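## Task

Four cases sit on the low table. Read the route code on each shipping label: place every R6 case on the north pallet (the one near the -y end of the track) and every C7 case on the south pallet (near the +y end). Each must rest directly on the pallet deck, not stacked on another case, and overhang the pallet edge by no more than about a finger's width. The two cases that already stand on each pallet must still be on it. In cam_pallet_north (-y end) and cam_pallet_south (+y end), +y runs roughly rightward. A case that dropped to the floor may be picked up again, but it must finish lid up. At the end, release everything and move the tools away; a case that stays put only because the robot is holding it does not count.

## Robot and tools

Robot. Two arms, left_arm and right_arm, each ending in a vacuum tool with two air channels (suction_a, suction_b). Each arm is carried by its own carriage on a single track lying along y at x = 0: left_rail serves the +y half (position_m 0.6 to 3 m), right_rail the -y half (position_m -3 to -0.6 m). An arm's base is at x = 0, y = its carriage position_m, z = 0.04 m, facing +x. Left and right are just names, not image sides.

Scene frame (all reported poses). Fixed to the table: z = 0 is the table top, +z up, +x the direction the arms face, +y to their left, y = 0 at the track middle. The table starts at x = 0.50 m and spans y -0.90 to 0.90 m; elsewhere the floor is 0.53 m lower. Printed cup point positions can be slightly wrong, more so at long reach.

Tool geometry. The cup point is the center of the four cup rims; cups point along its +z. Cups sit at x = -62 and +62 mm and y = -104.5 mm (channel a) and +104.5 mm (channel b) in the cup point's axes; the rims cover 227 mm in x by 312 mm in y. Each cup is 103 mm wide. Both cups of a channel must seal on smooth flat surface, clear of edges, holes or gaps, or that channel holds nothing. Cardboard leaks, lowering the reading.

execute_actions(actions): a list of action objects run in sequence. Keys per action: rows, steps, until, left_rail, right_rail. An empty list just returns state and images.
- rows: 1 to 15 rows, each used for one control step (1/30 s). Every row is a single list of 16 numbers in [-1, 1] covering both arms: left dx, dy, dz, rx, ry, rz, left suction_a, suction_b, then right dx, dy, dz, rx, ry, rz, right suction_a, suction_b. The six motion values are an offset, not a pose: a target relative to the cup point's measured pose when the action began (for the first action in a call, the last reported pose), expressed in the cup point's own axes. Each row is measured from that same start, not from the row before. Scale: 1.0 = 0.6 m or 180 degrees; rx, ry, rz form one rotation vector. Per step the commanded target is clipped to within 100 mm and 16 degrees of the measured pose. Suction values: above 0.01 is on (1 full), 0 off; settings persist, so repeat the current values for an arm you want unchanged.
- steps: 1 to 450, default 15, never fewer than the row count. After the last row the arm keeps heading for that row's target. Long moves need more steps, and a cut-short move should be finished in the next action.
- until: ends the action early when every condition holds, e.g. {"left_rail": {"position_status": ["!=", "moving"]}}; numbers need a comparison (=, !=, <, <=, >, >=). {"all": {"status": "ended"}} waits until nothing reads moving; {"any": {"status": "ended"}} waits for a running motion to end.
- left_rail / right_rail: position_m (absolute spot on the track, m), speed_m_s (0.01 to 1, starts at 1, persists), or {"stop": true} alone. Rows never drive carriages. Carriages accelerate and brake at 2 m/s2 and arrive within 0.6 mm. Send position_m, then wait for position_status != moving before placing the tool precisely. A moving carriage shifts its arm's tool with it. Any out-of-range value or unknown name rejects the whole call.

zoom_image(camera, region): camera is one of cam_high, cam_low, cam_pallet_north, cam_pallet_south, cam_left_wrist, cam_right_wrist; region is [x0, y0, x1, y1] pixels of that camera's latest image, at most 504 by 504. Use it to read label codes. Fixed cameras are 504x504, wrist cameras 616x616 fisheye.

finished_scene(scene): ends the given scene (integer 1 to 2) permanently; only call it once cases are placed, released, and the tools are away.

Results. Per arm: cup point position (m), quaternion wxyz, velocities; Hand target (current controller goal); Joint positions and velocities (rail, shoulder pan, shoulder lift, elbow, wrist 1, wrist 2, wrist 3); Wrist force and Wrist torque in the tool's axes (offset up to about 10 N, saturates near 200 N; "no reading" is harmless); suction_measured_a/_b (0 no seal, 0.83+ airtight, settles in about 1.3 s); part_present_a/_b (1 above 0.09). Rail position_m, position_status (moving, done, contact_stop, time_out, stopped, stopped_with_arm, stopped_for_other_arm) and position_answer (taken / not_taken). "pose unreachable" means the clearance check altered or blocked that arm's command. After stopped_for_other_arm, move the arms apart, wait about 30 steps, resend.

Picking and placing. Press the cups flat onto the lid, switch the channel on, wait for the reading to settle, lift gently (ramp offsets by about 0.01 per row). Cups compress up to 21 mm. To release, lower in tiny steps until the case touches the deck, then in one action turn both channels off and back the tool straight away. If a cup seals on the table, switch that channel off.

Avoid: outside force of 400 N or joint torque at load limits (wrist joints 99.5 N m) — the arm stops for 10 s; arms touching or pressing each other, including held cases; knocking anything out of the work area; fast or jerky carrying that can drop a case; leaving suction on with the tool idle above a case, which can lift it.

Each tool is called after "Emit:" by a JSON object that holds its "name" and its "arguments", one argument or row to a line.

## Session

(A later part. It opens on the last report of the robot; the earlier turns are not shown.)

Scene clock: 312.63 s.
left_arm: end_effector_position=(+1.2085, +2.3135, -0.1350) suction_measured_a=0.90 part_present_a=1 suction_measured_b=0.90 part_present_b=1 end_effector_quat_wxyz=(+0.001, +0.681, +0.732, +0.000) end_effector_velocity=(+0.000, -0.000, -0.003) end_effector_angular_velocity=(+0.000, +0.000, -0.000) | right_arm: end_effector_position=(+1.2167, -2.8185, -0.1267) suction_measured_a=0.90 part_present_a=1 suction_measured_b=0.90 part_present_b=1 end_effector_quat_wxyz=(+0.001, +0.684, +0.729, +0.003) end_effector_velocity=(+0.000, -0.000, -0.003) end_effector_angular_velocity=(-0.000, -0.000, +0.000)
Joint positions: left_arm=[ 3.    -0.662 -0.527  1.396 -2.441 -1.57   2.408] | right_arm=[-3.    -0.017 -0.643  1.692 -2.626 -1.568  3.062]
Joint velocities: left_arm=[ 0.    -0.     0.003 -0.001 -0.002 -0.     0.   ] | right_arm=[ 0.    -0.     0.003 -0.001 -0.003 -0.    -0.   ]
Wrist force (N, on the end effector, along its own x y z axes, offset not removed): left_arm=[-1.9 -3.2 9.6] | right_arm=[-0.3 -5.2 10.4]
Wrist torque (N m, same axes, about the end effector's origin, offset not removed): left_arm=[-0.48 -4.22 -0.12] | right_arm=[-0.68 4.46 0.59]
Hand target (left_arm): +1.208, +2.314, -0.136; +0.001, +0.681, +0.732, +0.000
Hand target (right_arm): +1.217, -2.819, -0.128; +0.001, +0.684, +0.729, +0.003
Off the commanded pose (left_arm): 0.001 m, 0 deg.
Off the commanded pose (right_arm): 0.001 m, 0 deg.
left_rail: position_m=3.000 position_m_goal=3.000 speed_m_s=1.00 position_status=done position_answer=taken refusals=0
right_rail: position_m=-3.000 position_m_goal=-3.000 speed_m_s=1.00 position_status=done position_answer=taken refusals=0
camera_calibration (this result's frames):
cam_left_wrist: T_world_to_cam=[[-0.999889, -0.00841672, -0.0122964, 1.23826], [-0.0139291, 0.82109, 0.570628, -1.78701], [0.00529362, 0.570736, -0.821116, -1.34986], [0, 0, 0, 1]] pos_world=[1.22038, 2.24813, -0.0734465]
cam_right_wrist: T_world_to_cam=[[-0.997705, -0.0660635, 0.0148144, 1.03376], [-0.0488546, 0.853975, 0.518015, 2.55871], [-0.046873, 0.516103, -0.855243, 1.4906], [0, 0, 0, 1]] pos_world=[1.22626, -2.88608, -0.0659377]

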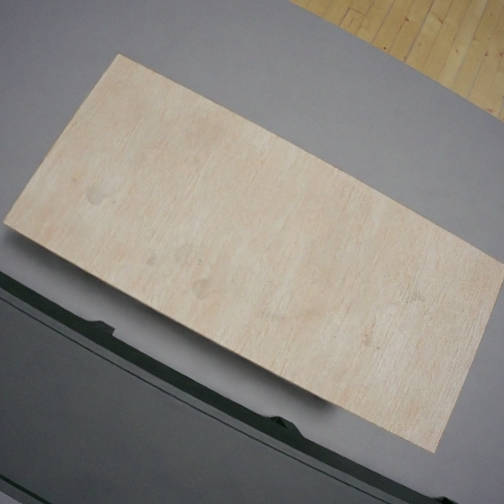

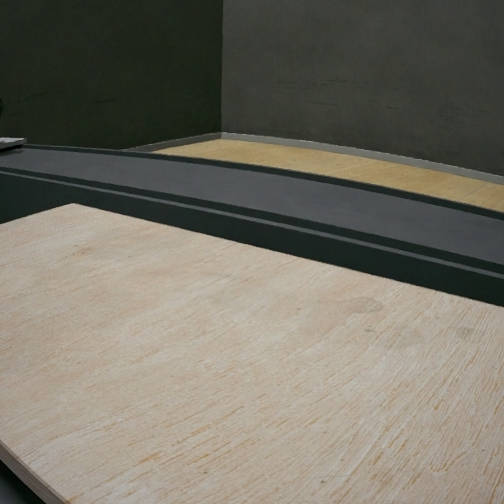

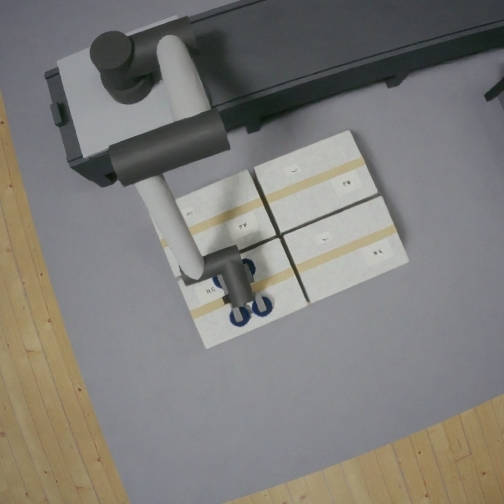

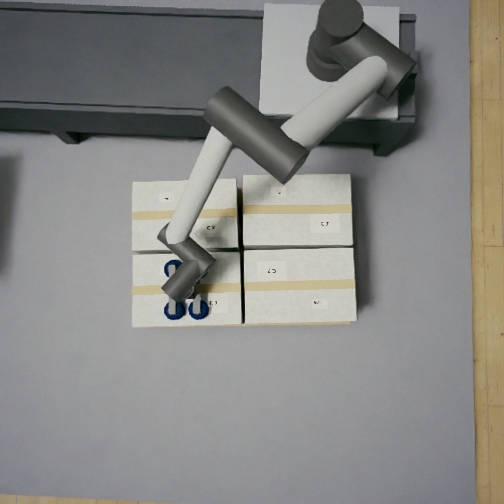

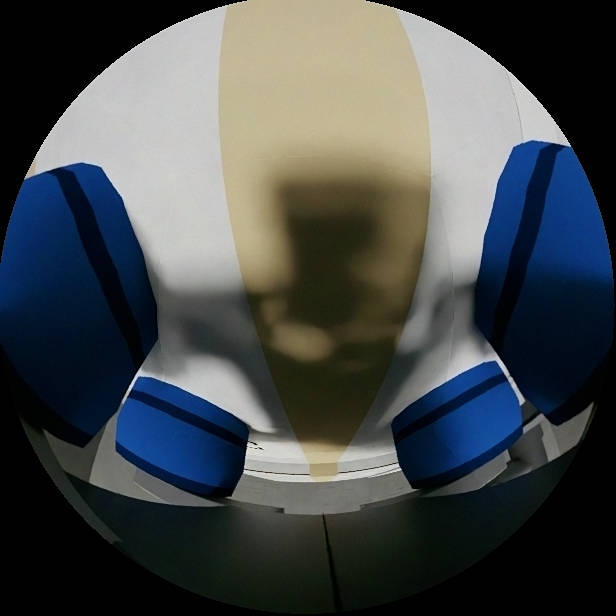

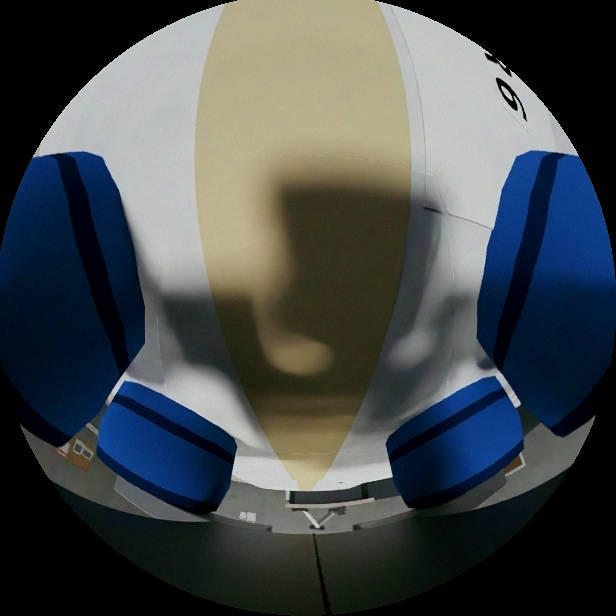

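Emit:
{"name": "execute_actions", "arguments": {
  "actions": []
}}

Scene clock: 314.27 s.
left_arm: end_effector_position=(+1.2085, +2.3135, -0.1360) suction_measured_a=0.90 part_present_a=1 suction_measured_b=0.90 part_present_b=1 end_effector_quat_wxyz=(+0.001, +0.681, +0.732, +0.000) end_effector_velocity=(-0.000, +0.000, -0.000) end_effector_angular_velocity=(+0.000, +0.000, -0.000) | right_arm: end_effector_position=(+1.2168, -2.8185, -0.1277) suction_measured_a=0.90 part_present_a=1 suction_measured_b=0.90 part_present_b=1 end_effector_quat_wxyz=(+0.001, +0.684, +0.729, +0.003) end_effector_velocity=(-0.000, +0.000, -0.000) end_effector_angular_velocity=(-0.000, +0.000, -0.000)
Joint positions: left_arm=[ 3.    -0.662 -0.526  1.396 -2.442 -1.57   2.408] | right_arm=[-3.    -0.017 -0.641  1.692 -2.626 -1.568  3.062]
Joint velocities: left_arm=[ 0.  0.  0. -0. -0. -0.  0.] | right_arm=[ 0.  0.  0. -0.  0. -0.  0.]
Wrist force (N, on the end effector, along its own x y z axes, offset not removed): left_arm=[0.5 -5.6 10.0] | right_arm=[-2.4 -5.0 10.3]
Wrist torque (N m, same axes, about the end effector's origin, offset not removed): left_arm=[-0.93 -4.53 0.02] | right_arm=[-0.69 4.76 0.64]
Hand target (left_arm): +1.208, +2.314, -0.136; +0.001, +0.681, +0.732, +0.000
Hand target (right_arm): +1.217, -2.819, -0.128; +0.001, +0.684, +0.729, +0.003
Off the commanded pose (left_arm): 0.000 m, 0 deg.
Off the commanded pose (right_arm): 0.000 m, 0 deg.
left_rail: position_m=3.000 position_m_goal=3.000 speed_m_s=1.00 position_status=done position_answer=taken refusals=0
right_rail: position_m=-3.000 position_m_goal=-3.000 speed_m_s=1.00 position_status=done position_answer=taken refusals=0
camera_calibration (this result's frames):
cam_left_wrist: T_world_to_cam=[[-0.999889, -0.00841676, -0.0122978, 1.23825], [-0.0139299, 0.821091, 0.570627, -1.78641], [0.00529479, 0.570735, -0.821117, -1.35072], [0, 0, 0, 1]] pos_world=[1.22038, 2.24813, -0.0744949]
cam_right_wrist: T_world_to_cam=[[-0.997705, -0.0660636, 0.0148135, 1.03378], [-0.0488552, 0.853975, 0.518015, 2.55925], [-0.0468723, 0.516102, -0.855243, 1.4897], [0, 0, 0, 1]] pos_world=[1.22627, -2.88608, -0.0669865]

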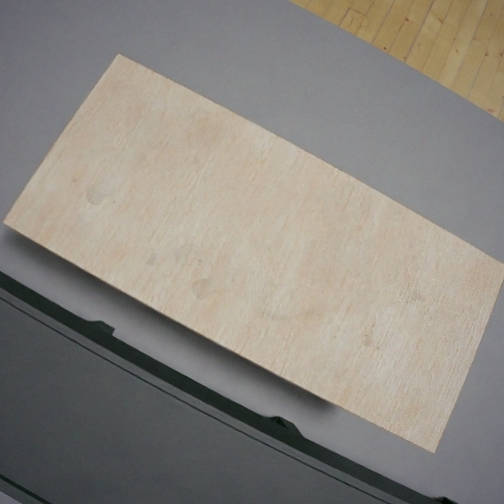

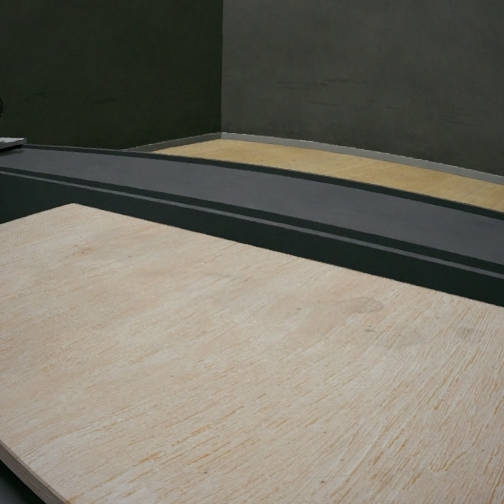

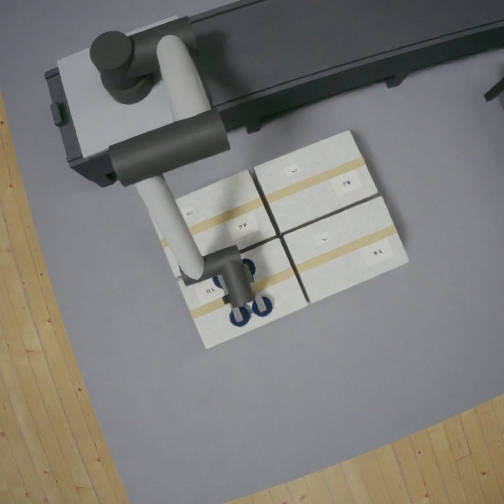

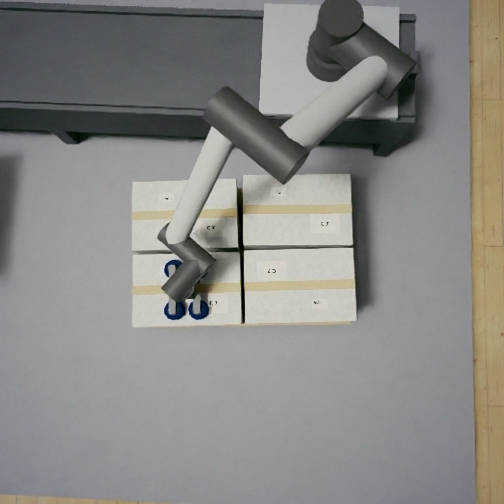

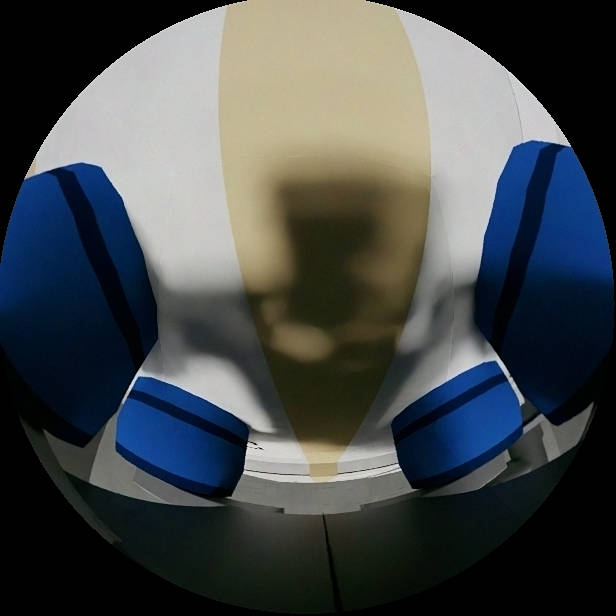

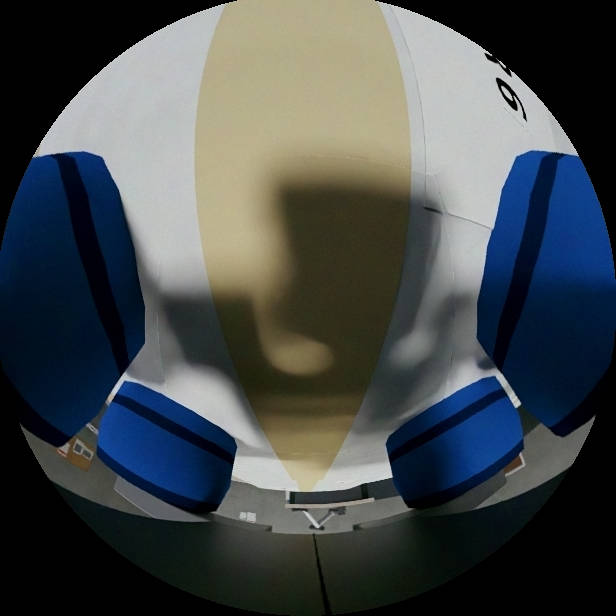

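Emit:
{"name": "execute_actions", "arguments": {
  "actions": [
    {"rows":[[0,0,0.0018,0,0,0,1,1,0,0,0.0018,0,0,0,1,1]],"steps":1}
  ]
}}

Scene clock: 316.40 s.
left_arm: end_effector_position=(+1.2085, +2.3135, -0.1361) suction_measured_a=0.90 part_present_a=1 suction_measured_b=0.90 part_present_b=1 end_effector_quat_wxyz=(+0.001, +0.681, +0.732, +0.000) end_effector_velocity=(+0.000, -0.000, -0.003) end_effector_angular_velocity=(-0.000, -0.000, -0.000) | right_arm: end_effector_position=(+1.2167, -2.8185, -0.1278) suction_measured_a=0.90 part_present_a=1 suction_measured_b=0.90 part_present_b=1 end_effector_quat_wxyz=(+0.001, +0.684, +0.729, +0.003) end_effector_velocity=(+0.000, -0.000, -0.003) end_effector_angular_velocity=(-0.000, -0.000, -0.000)
Joint positions: left_arm=[ 3.    -0.662 -0.526  1.396 -2.442 -1.57   2.408] | right_arm=[-3.    -0.017 -0.641  1.692 -2.627 -1.568  3.062]
Joint velocities: left_arm=[ 0.     0.     0.003 -0.001 -0.002 -0.     0.   ] | right_arm=[ 0.    -0.     0.003 -0.001 -0.003  0.     0.   ]
Wrist force (N, on the end effector, along its own x y z axes, offset not removed): left_arm=[0.3 -7.6 12.0] | right_arm=[0.3 -8.4 8.1]
Wrist torque (N m, same axes, about the end effector's origin, offset not removed): left_arm=[-1.06 -4.51 -0.13] | right_arm=[-1.01 4.49 0.51]
Hand target (left_arm): +1.208, +2.314, -0.137; +0.001, +0.681, +0.732, +0.000
Hand target (right_arm): +1.217, -2.819, -0.129; +0.001, +0.684, +0.729, +0.003
Off the commanded pose (left_arm): 0.001 m, 0 deg.
Off the commanded pose (right_arm): 0.001 m, 0 deg.
left_rail: position_m=3.000 position_m_goal=3.000 speed_m_s=1.00 position_status=done position_answer=taken refusals=0
right_rail: position_m=-3.000 position_m_goal=-3.000 speed_m_s=1.00 position_status=done position_answer=taken refusals=0
camera_calibration (this result's frames):
cam_left_wrist: T_world_to_cam=[[-0.999889, -0.00841684, -0.0122952, 1.23825], [-0.0139285, 0.82109, 0.570629, -1.78639], [0.00529259, 0.570737, -0.821116, -1.35074], [0, 0, 0, 1]] pos_world=[1.22038, 2.24813, -0.0745255]
cam_right_wrist: T_world_to_cam=[[-0.997705, -0.0660637, 0.0148167, 1.03378], [-0.0488536, 0.853975, 0.518015, 2.55927], [-0.0468751, 0.516102, -0.855243, 1.48968], [0, 0, 0, 1]] pos_world=[1.22627, -2.88608, -0.0670164]

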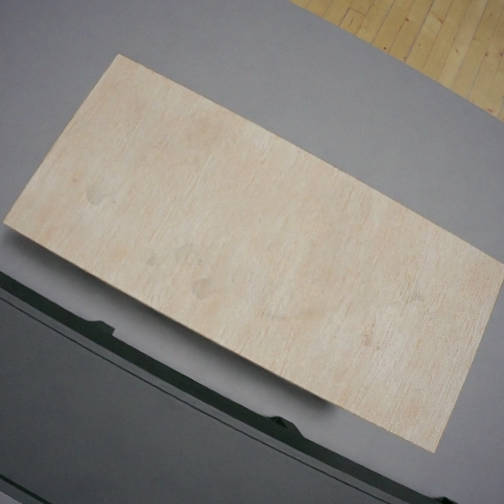

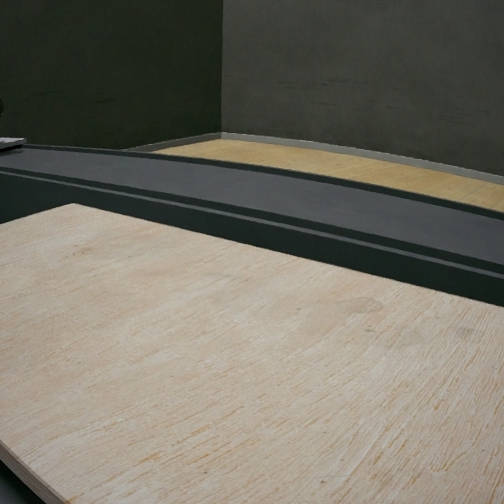

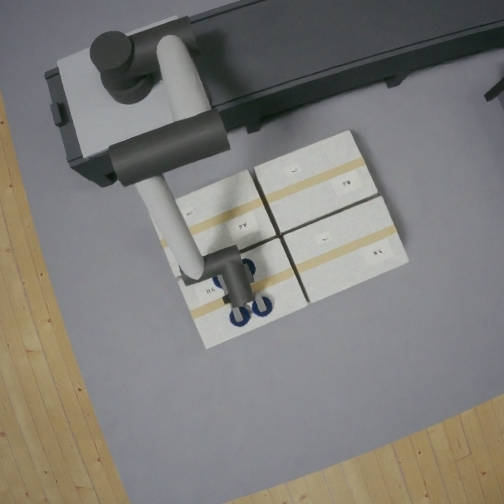

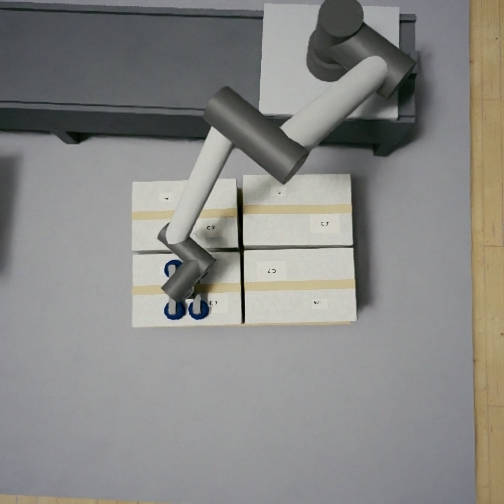

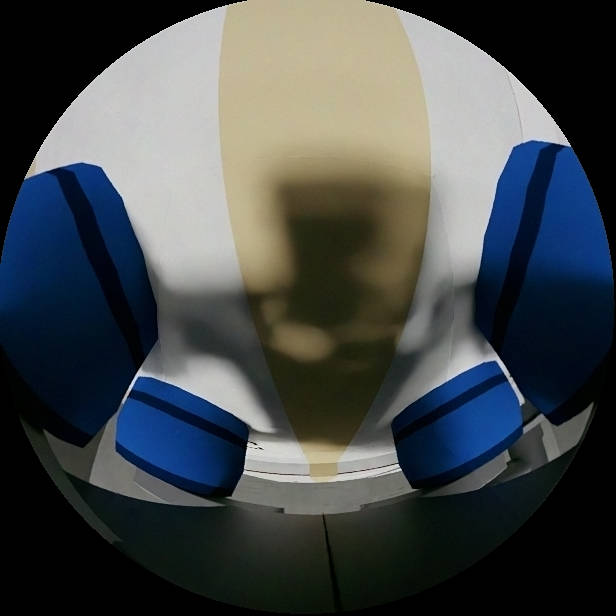

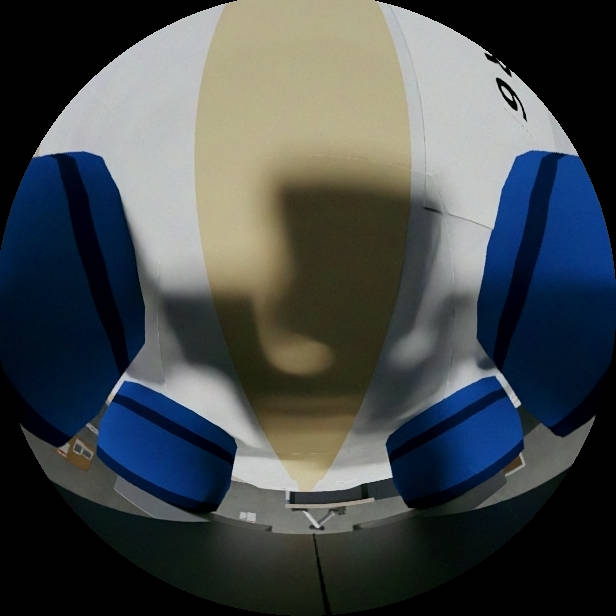

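Emit:
{"name": "execute_actions", "arguments": {
  "actions": []
}}

Scene clock: 317.73 s.
left_arm: end_effector_position=(+1.2085, +2.3135, -0.1371) suction_measured_a=0.90 part_present_a=1 suction_measured_b=0.90 part_present_b=1 end_effector_quat_wxyz=(+0.001, +0.681, +0.732, +0.000) end_effector_velocity=(-0.000, +0.000, -0.000) end_effector_angular_velocity=(+0.000, +0.000, +0.000) | right_arm: end_effector_position=(+1.2168, -2.8185, -0.1288) suction_measured_a=0.90 part_present_a=1 suction_measured_b=0.90 part_present_b=1 end_effector_quat_wxyz=(+0.001, +0.684, +0.729, +0.003) end_effector_velocity=(-0.000, +0.000, -0.000) end_effector_angular_velocity=(+0.000, +0.000, +0.000)
Joint positions: left_arm=[ 3.    -0.662 -0.525  1.395 -2.443 -1.57   2.408] | right_arm=[-3.    -0.017 -0.64   1.692 -2.627 -1.568  3.062]
Joint velocities: left_arm=[ 0. -0.  0.  0. -0.  0. -0.] | right_arm=[ 0. -0.  0.  0. -0.  0. -0.]
Wrist force (N, on the end effector, along its own x y z axes, offset not removed): left_arm=[0.3 -5.9 10.9] | right_arm=[13.0 -7.7 -42.9]
Wrist torque (N m, same axes, about the end effector's origin, offset not removed): left_arm=[-0.91 -4.62 -0.08] | right_arm=[9.05 -5.63 3.88]
Hand target (left_arm): +1.208, +2.314, -0.137; +0.001, +0.681, +0.732, +0.000
Hand target (right_arm): +1.217, -2.819, -0.129; +0.001, +0.684, +0.729, +0.003
Off the commanded pose (left_arm): 0.000 m, 0 deg.
Off the commanded pose (right_arm): 0.000 m, 0 deg.
left_rail: position_m=3.000 position_m_goal=3.000 speed_m_s=1.00 position_status=done position_answer=taken refusals=0
right_rail: position_m=-3.000 position_m_goal=-3.000 speed_m_s=1.00 position_status=done position_answer=taken refusals=0
camera_calibration (this result's frames):
cam_left_wrist: T_world_to_cam=[[-0.999889, -0.00841783, -0.0122964, 1.23824], [-0.01393, 0.82109, 0.570628, -1.78579], [0.00529298, 0.570736, -0.821116, -1.3516], [0, 0, 0, 1]] pos_world=[1.22038, 2.24813, -0.075574]
cam_right_wrist: T_world_to_cam=[[-0.997706, -0.066066, 0.0147339, 1.03384], [-0.0488986, 0.853976, 0.51801, 2.55983], [-0.0468053, 0.516101, -0.855248, 1.48873], [0, 0, 0, 1]] pos_world=[1.22633, -2.88607, -0.0680159]

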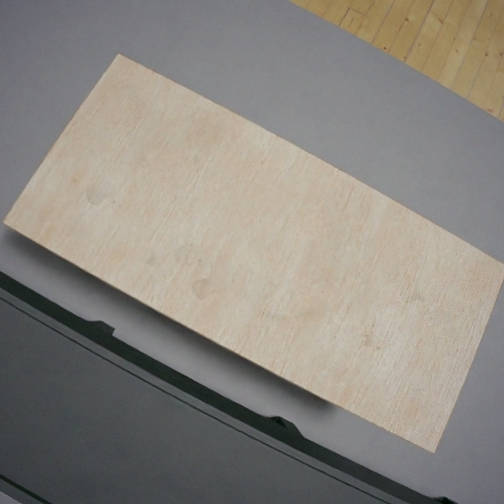

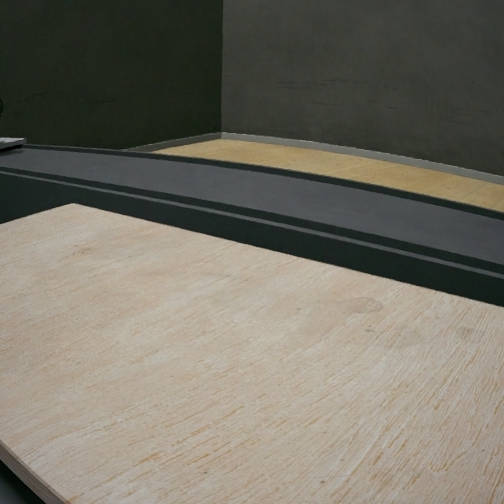

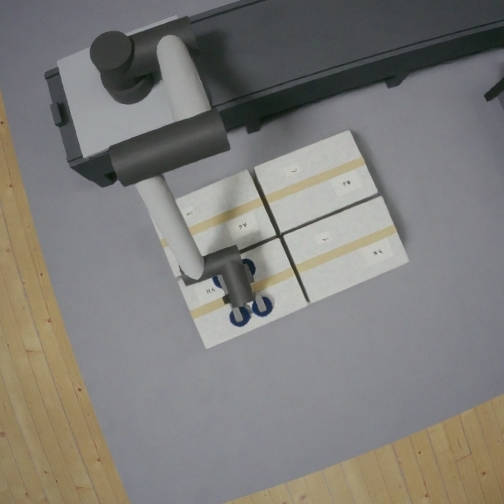

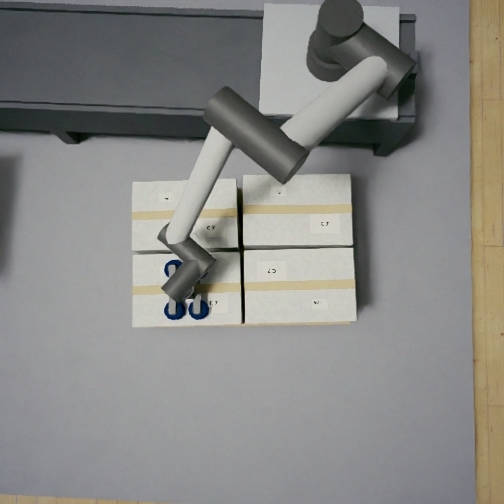

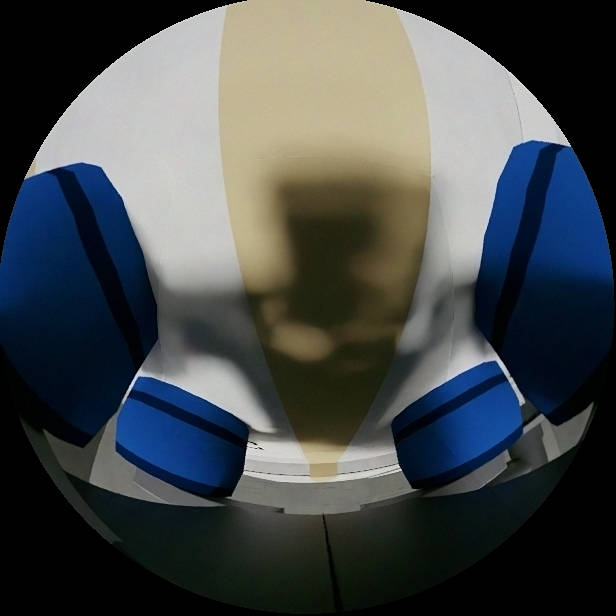

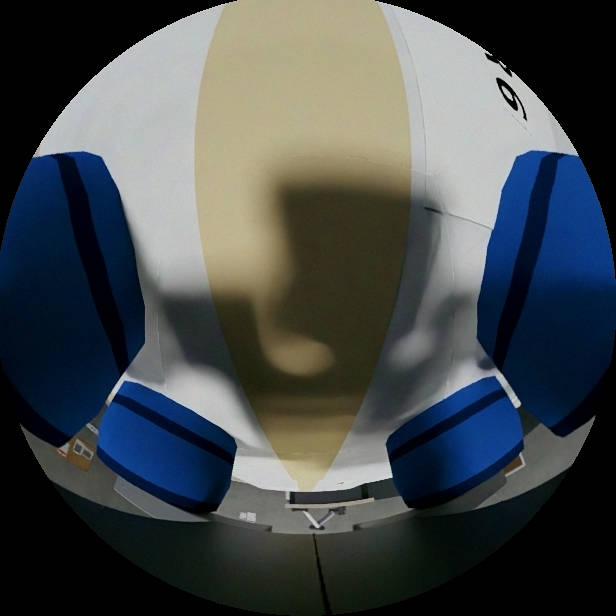

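The right case is touching the deck, so I'll hold it there and keep lowering the left one.

Emit:
{"name": "execute_actions", "arguments": {
  "actions": [
    {"rows":[[0,0,0.0018,0,0,0,1,1,0,0,0,0,0,0,1,1]],"steps":1}
  ]
}}

Scene clock: 319.70 s.
left_arm: end_effector_position=(+1.2085, +2.3135, -0.1371) suction_measured_a=0.90 part_present_a=1 suction_measured_b=0.90 part_present_b=1 end_effector_quat_wxyz=(+0.001, +0.681, +0.732, +0.000) end_effector_velocity=(+0.000, -0.000, -0.003) end_effector_angular_velocity=(-0.000, -0.000, +0.000) | right_arm: end_effector_position=(+1.2168, -2.8185, -0.1288) suction_measured_a=0.90 part_present_a=1 suction_measured_b=0.90 part_present_b=1 end_effector_quat_wxyz=(+0.001, +0.684, +0.729, +0.003) end_effector_velocity=(-0.000, +0.000, +0.000) end_effector_angular_velocity=(+0.000, +0.000, +0.000)
Joint positions: left_arm=[ 3.    -0.662 -0.525  1.395 -2.443 -1.57   2.408] | right_arm=[-3.    -0.017 -0.64   1.692 -2.627 -1.568  3.062]
Joint velocities: left_arm=[ 0.    -0.     0.003 -0.001 -0.002 -0.    -0.   ] | right_arm=[ 0.  0. -0.  0.  0.  0. -0.]
Wrist force (N, on the end effector, along its own x y z axes, offset not removed): left_arm=[1.9 -6.6 12.0] | right_arm=[15.7 -5.8 -48.7]
Wrist torque (N m, same axes, about the end effector's origin, offset not removed): left_arm=[-0.91 -4.70 0.04] | right_arm=[8.72 -6.08 3.44]
Hand target (left_arm): +1.208, +2.314, -0.138; +0.001, +0.681, +0.732, +0.000
Hand target (right_arm): +1.217, -2.819, -0.129; +0.001, +0.684, +0.729, +0.003
Off the commanded pose (left_arm): 0.001 m, 0 deg.
Off the commanded pose (right_arm): 0.000 m, 0 deg.
left_rail: position_m=3.000 position_m_goal=3.000 speed_m_s=1.00 position_status=done position_answer=taken refusals=0
right_rail: position_m=-3.000 position_m_goal=-3.000 speed_m_s=1.00 position_status=done position_answer=taken refusals=0
camera_calibration (this result's frames):
cam_left_wrist: T_world_to_cam=[[-0.999889, -0.00841778, -0.0122943, 1.23824], [-0.0139288, 0.821089, 0.57063, -1.78577], [0.0052913, 0.570737, -0.821116, -1.35163], [0, 0, 0, 1]] pos_world=[1.22038, 2.24813, -0.0756044]
cam_right_wrist: T_world_to_cam=[[-0.997706, -0.066066, 0.0147979, 1.0338], [-0.0488653, 0.853975, 0.518014, 2.55981], [-0.0468601, 0.516102, -0.855244, 1.48876], [0, 0, 0, 1]] pos_world=[1.22628, -2.88607, -0.0680584]

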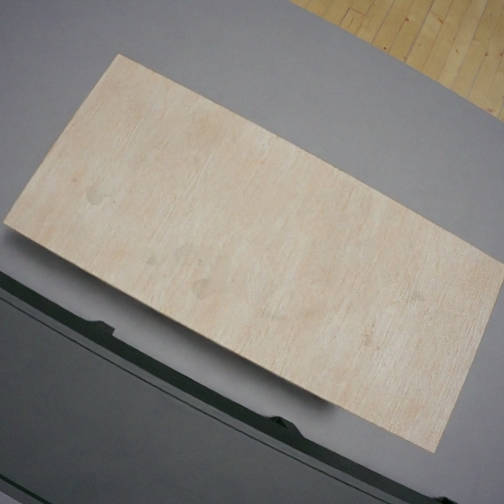

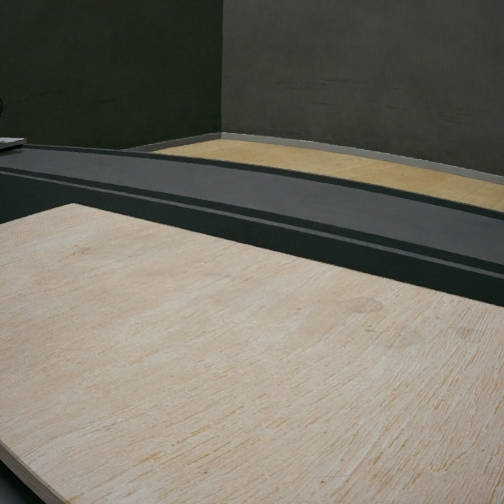

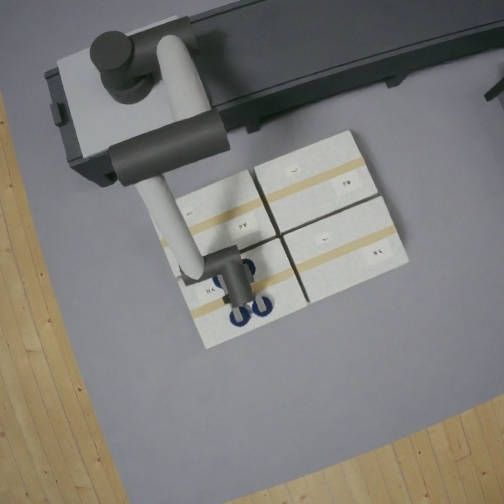

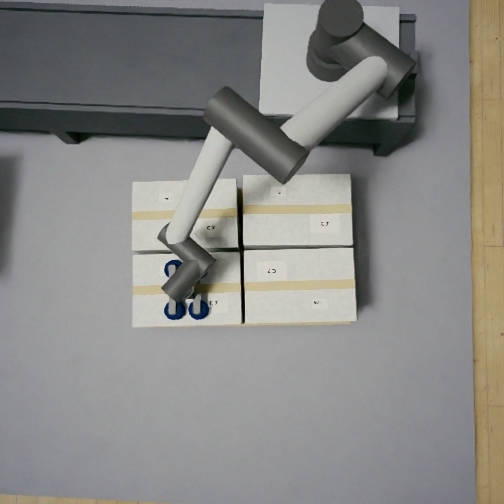

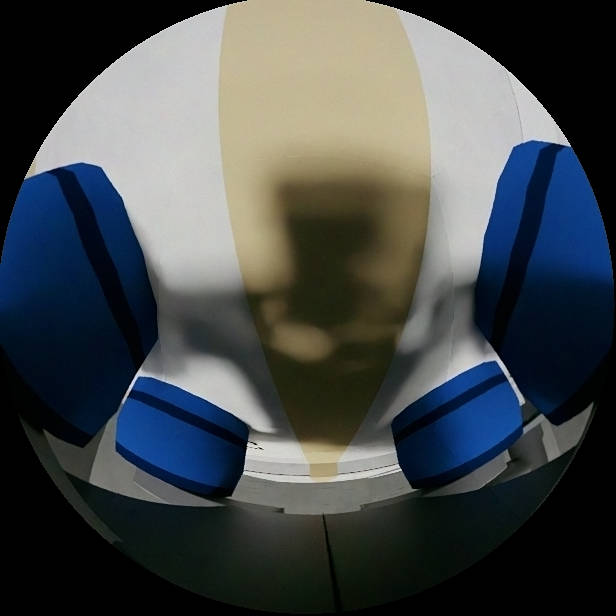

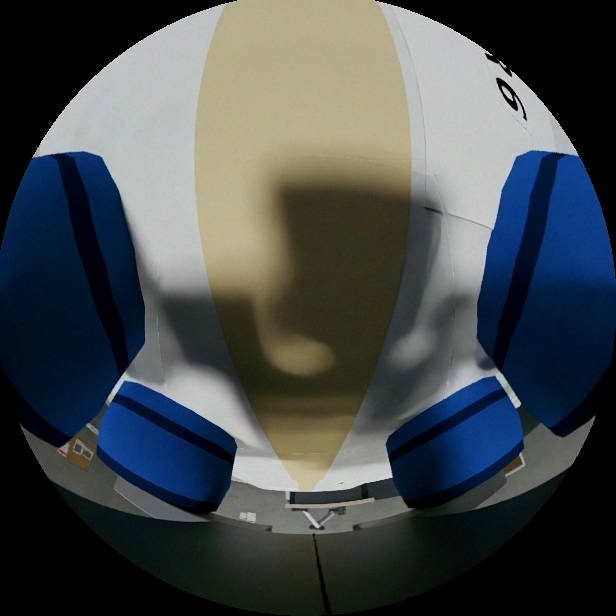

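Emit:
{"name": "execute_actions", "arguments": {
  "actions": []
}}

Scene clock: 323.47 s.
left_arm: end_effector_position=(+1.2085, +2.3135, -0.1382) suction_measured_a=0.90 part_present_a=1 suction_measured_b=0.90 part_present_b=1 end_effector_quat_wxyz=(+0.001, +0.681, +0.732, +0.000) end_effector_velocity=(-0.000, +0.000, -0.000) end_effector_angular_velocity=(+0.000, +0.000, -0.000) | right_arm: end_effector_position=(+1.2168, -2.8185, -0.1288) suction_measured_a=0.90 part_present_a=1 suction_measured_b=0.90 part_present_b=1 end_effector_quat_wxyz=(+0.001, +0.684, +0.729, +0.003) end_effector_velocity=(+0.000, -0.000, +0.000) end_effector_angular_velocity=(-0.000, -0.000, +0.000)
Joint positions: left_arm=[ 3.    -0.662 -0.524  1.395 -2.443 -1.57   2.408] | right_arm=[-3.    -0.017 -0.64   1.692 -2.627 -1.568  3.062]
Joint velocities: left_arm=[ 0. -0.  0.  0.  0.  0.  0.] | right_arm=[ 0.  0. -0. -0.  0.  0. -0.]
Wrist force (N, on the end effector, along its own x y z axes, offset not removed): left_arm=[7.8 -8.6 -30.9] | right_arm=[14.2 -10.6 -47.4]
Wrist torque (N m, same axes, about the end effector's origin, offset not removed): left_arm=[-6.44 -13.00 -0.10] | right_arm=[8.64 -5.80 3.77]
Hand target (left_arm): +1.208, +2.314, -0.138; +0.001, +0.681, +0.732, +0.000
Hand target (right_arm): +1.217, -2.819, -0.129; +0.001, +0.684, +0.729, +0.003
Off the commanded pose (left_arm): 0.000 m, 0 deg.
Off the commanded pose (right_arm): 0.000 m, 0 deg.
left_rail: position_m=3.000 position_m_goal=3.000 speed_m_s=1.00 position_status=done position_answer=taken refusals=0
right_rail: position_m=-3.000 position_m_goal=-3.000 speed_m_s=1.00 position_status=done position_answer=taken refusals=0
camera_calibration (this result's frames):
cam_left_wrist: T_world_to_cam=[[-0.999889, -0.00842028, -0.0122976, 1.23824], [-0.0139327, 0.821091, 0.570627, -1.78518], [0.00529264, 0.570735, -0.821117, -1.35249], [0, 0, 0, 1]] pos_world=[1.22038, 2.24813, -0.07665]
cam_right_wrist: T_world_to_cam=[[-0.997706, -0.0660663, 0.0147476, 1.03384], [-0.0488917, 0.853976, 0.518011, 2.55983], [-0.0468172, 0.516101, -0.855247, 1.48873], [0, 0, 0, 1]] pos_world=[1.22632, -2.88607, -0.0680315]

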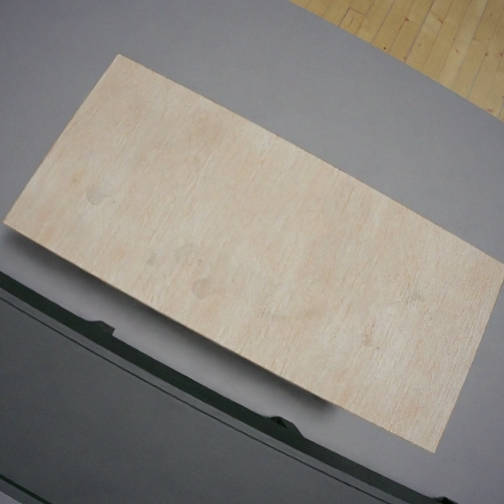

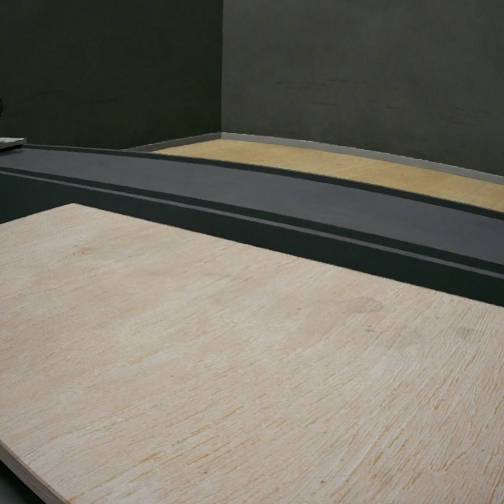

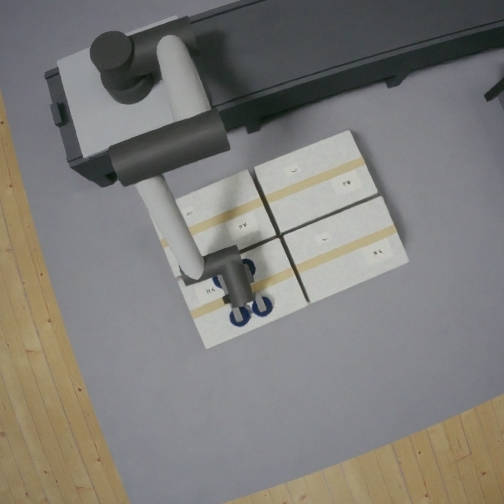

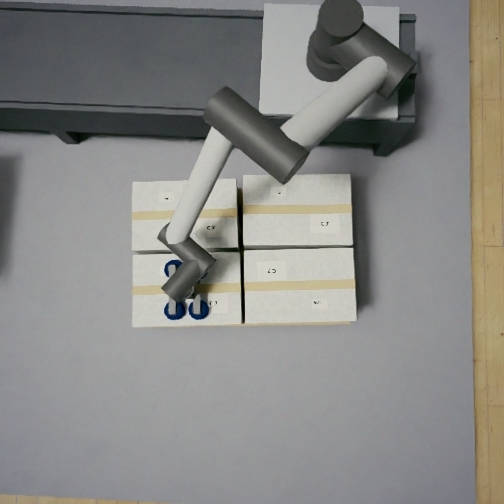

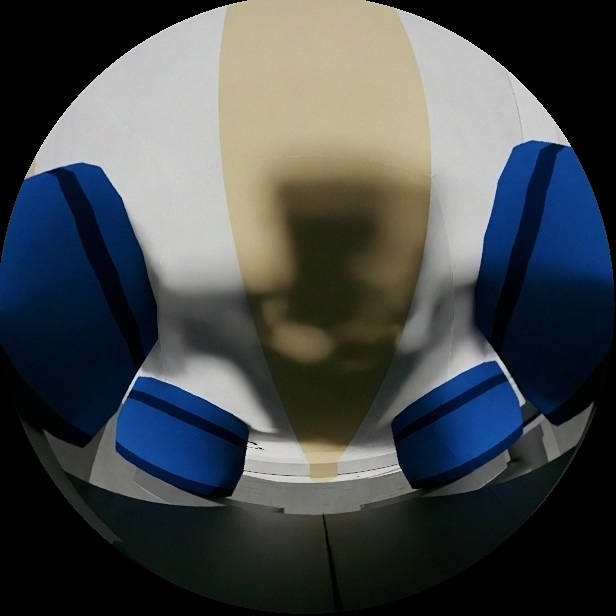

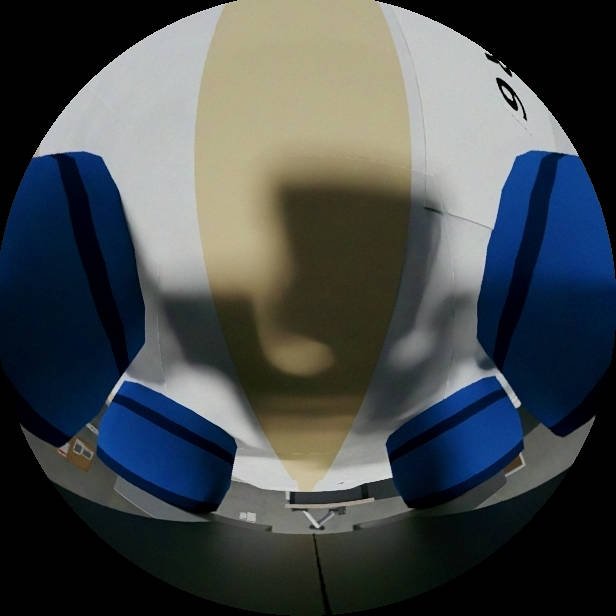

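Both cases are down. Releasing, lifting and driving clear.

Emit:
{"name": "execute_actions", "arguments": {
  "actions": [
    {"rows":[[0,0,-0.003,0,0,0,0,0,0,0,-0.003,0,0,0,0,0],[0,0,-0.007,0,0,0,0,0,0,0,-0.007,0,0,0,0,0],[0,0,-0.013,0,0,0,0,0,0,0,-0.013,0,0,0,0,0],[0,0,-0.02,0,0,0,0,0,0,0,-0.02,0,0,0,0,0],[0,0,-0.028,0,0,0,0,0,0,0,-0.028,0,0,0,0,0],[0,0,-0.037,0,0,0,0,0,0,0,-0.037,0,0,0,0,0],[0,0,-0.047,0,0,0,0,0,0,0,-0.047,0,0,0,0,0],[0,0,-0.06,0,0,0,0,0,0,0,-0.06,0,0,0,0,0],[0,0,-0.08,0,0,0,0,0,0,0,-0.08,0,0,0,0,0],[0,0,-0.105,0,0,0,0,0,0,0,-0.105,0,0,0,0,0],[0,0,-0.135,0,0,0,0,0,0,0,-0.135,0,0,0,0,0],[0,0,-0.17,0,0,0,0,0,0,0,-0.17,0,0,0,0,0],[0,0,-0.45,0,0,0,0,0,0,0,-0.45,0,0,0,0,0]],"steps":22},
    {"left_rail":{"position_m":1.9},"right_rail":{"position_m":-1.5},"steps":1}
  ]
}}

Scene clock: 329.97 s.
left_arm: end_effector_position=(+1.2100, +2.3128, +0.1067) suction_measured_a=0.01 part_present_a=0 suction_measured_b=0.01 part_present_b=0 end_effector_quat_wxyz=(+0.002, +0.681, +0.732, +0.000) end_effector_velocity=(-0.011, -0.003, +0.276) end_effector_angular_velocity=(+0.008, +0.010, -0.000) | right_arm: end_effector_position=(+1.2174, -2.8183, +0.1148) suction_measured_a=0.00 part_present_a=0 suction_measured_b=0.00 part_present_b=0 end_effector_quat_wxyz=(+0.002, +0.684, +0.729, +0.004) end_effector_velocity=(-0.012, +0.008, +0.286) end_effector_angular_velocity=(+0.000, +0.016, -0.004)
Joint positions: left_arm=[ 3.    -0.661 -0.724  1.395 -2.245 -1.57   2.409] | right_arm=[-3.    -0.017 -0.87   1.691 -2.4   -1.568  3.062]
Joint velocities: left_arm=[-0.011 -0.    -0.213 -0.033  0.258  0.     0.   ] | right_arm=[ 0.012 -0.004 -0.253 -0.045  0.315 -0.     0.   ]
Wrist force (N, on the end effector, along its own x y z axes, offset not removed): left_arm=[-1.3 -5.2 -9.7] | right_arm=[0.1 -6.2 -9.0]
Wrist torque (N m, same axes, about the end effector's origin, offset not removed): left_arm=[-0.76 0.79 0.01] | right_arm=[-0.58 -0.70 0.59]
Hand target (left_arm): +1.208, +2.311, +0.131; +0.001, +0.681, +0.732, +0.000
Hand target (right_arm): +1.216, -2.817, +0.141; +0.001, +0.684, +0.729, +0.003
Off the commanded pose (left_arm): 0.025 m, 0 deg.
Off the commanded pose (right_arm): 0.026 m, 0 deg.
left_rail: position_m=3.000 position_m_goal=1.900 speed_m_s=1.00 position_status=moving position_answer=taken refusals=0
right_rail: position_m=-3.000 position_m_goal=-1.500 speed_m_s=1.00 position_status=moving position_answer=taken refusals=0
camera_calibration (this result's frames):
cam_left_wrist: T_world_to_cam=[[-0.999863, -0.00839914, -0.0142526, 1.24295], [-0.0150204, 0.821965, 0.56934, -1.92485], [0.00693315, 0.569477, -0.821978, -1.14999], [0, 0, 0, 1]] pos_world=[1.22185, 2.24749, 0.168343]
cam_right_wrist: T_world_to_cam=[[-0.997755, -0.0660031, 0.0113709, 1.03152], [-0.050593, 0.854007, 0.517795, 2.4357], [-0.0438869, 0.516057, -0.855429, 1.69332], [0, 0, 0, 1]] pos_world=[1.22674, -2.88587, 0.175598]

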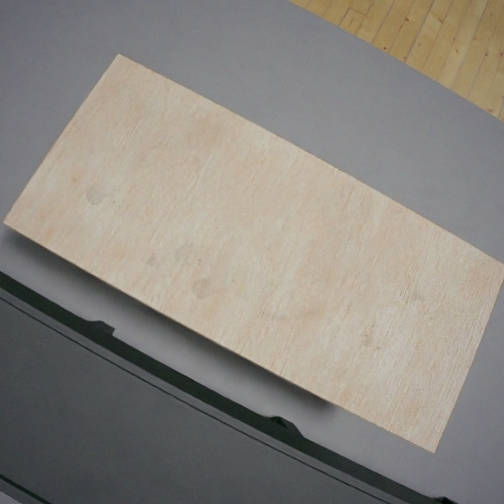

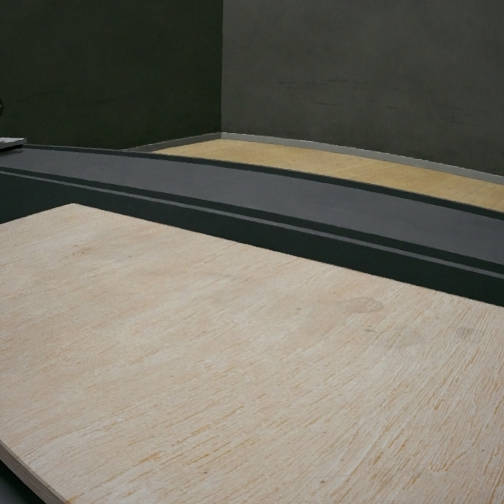

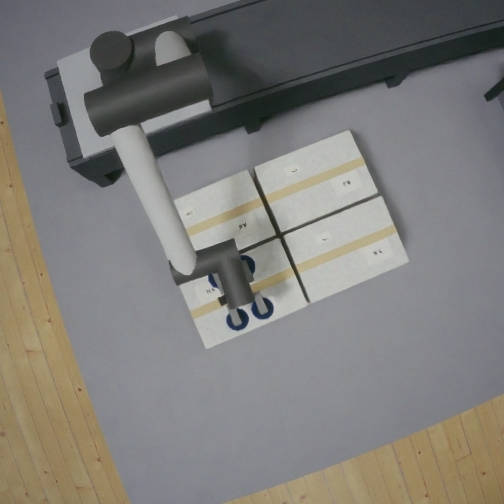

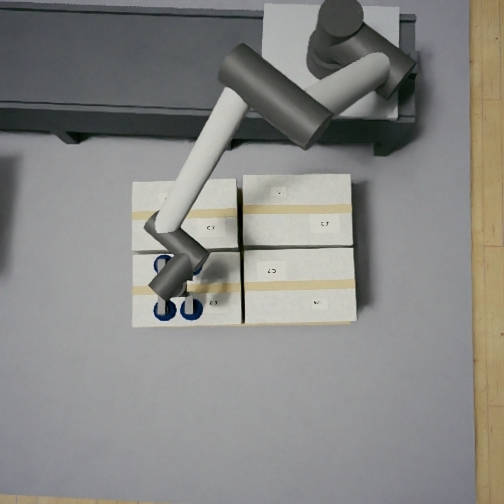

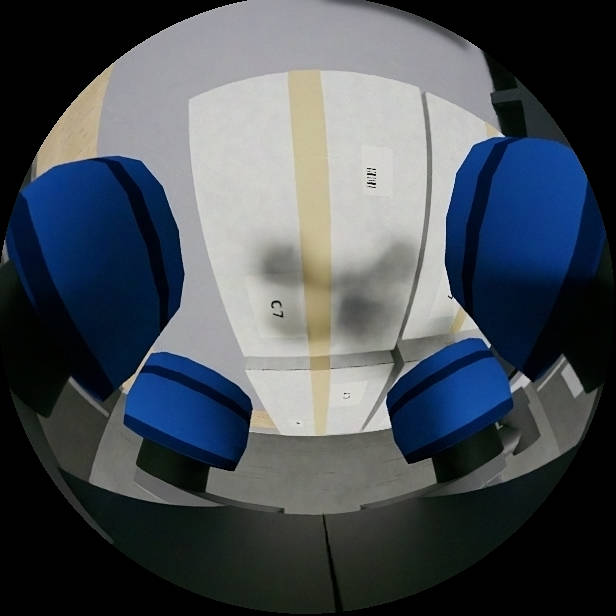

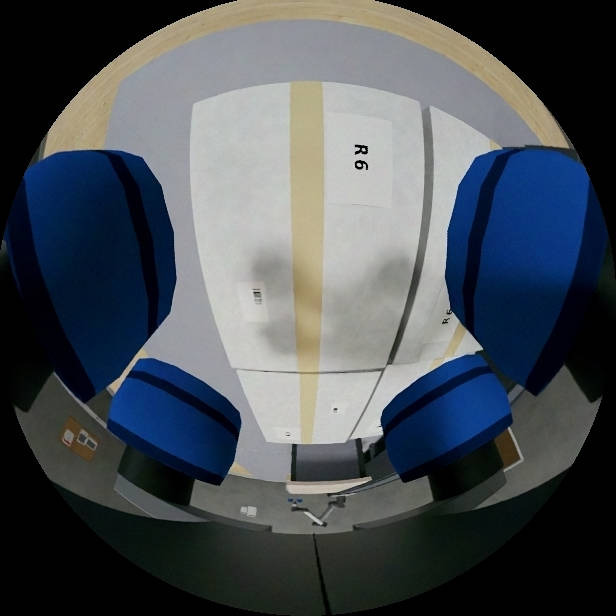

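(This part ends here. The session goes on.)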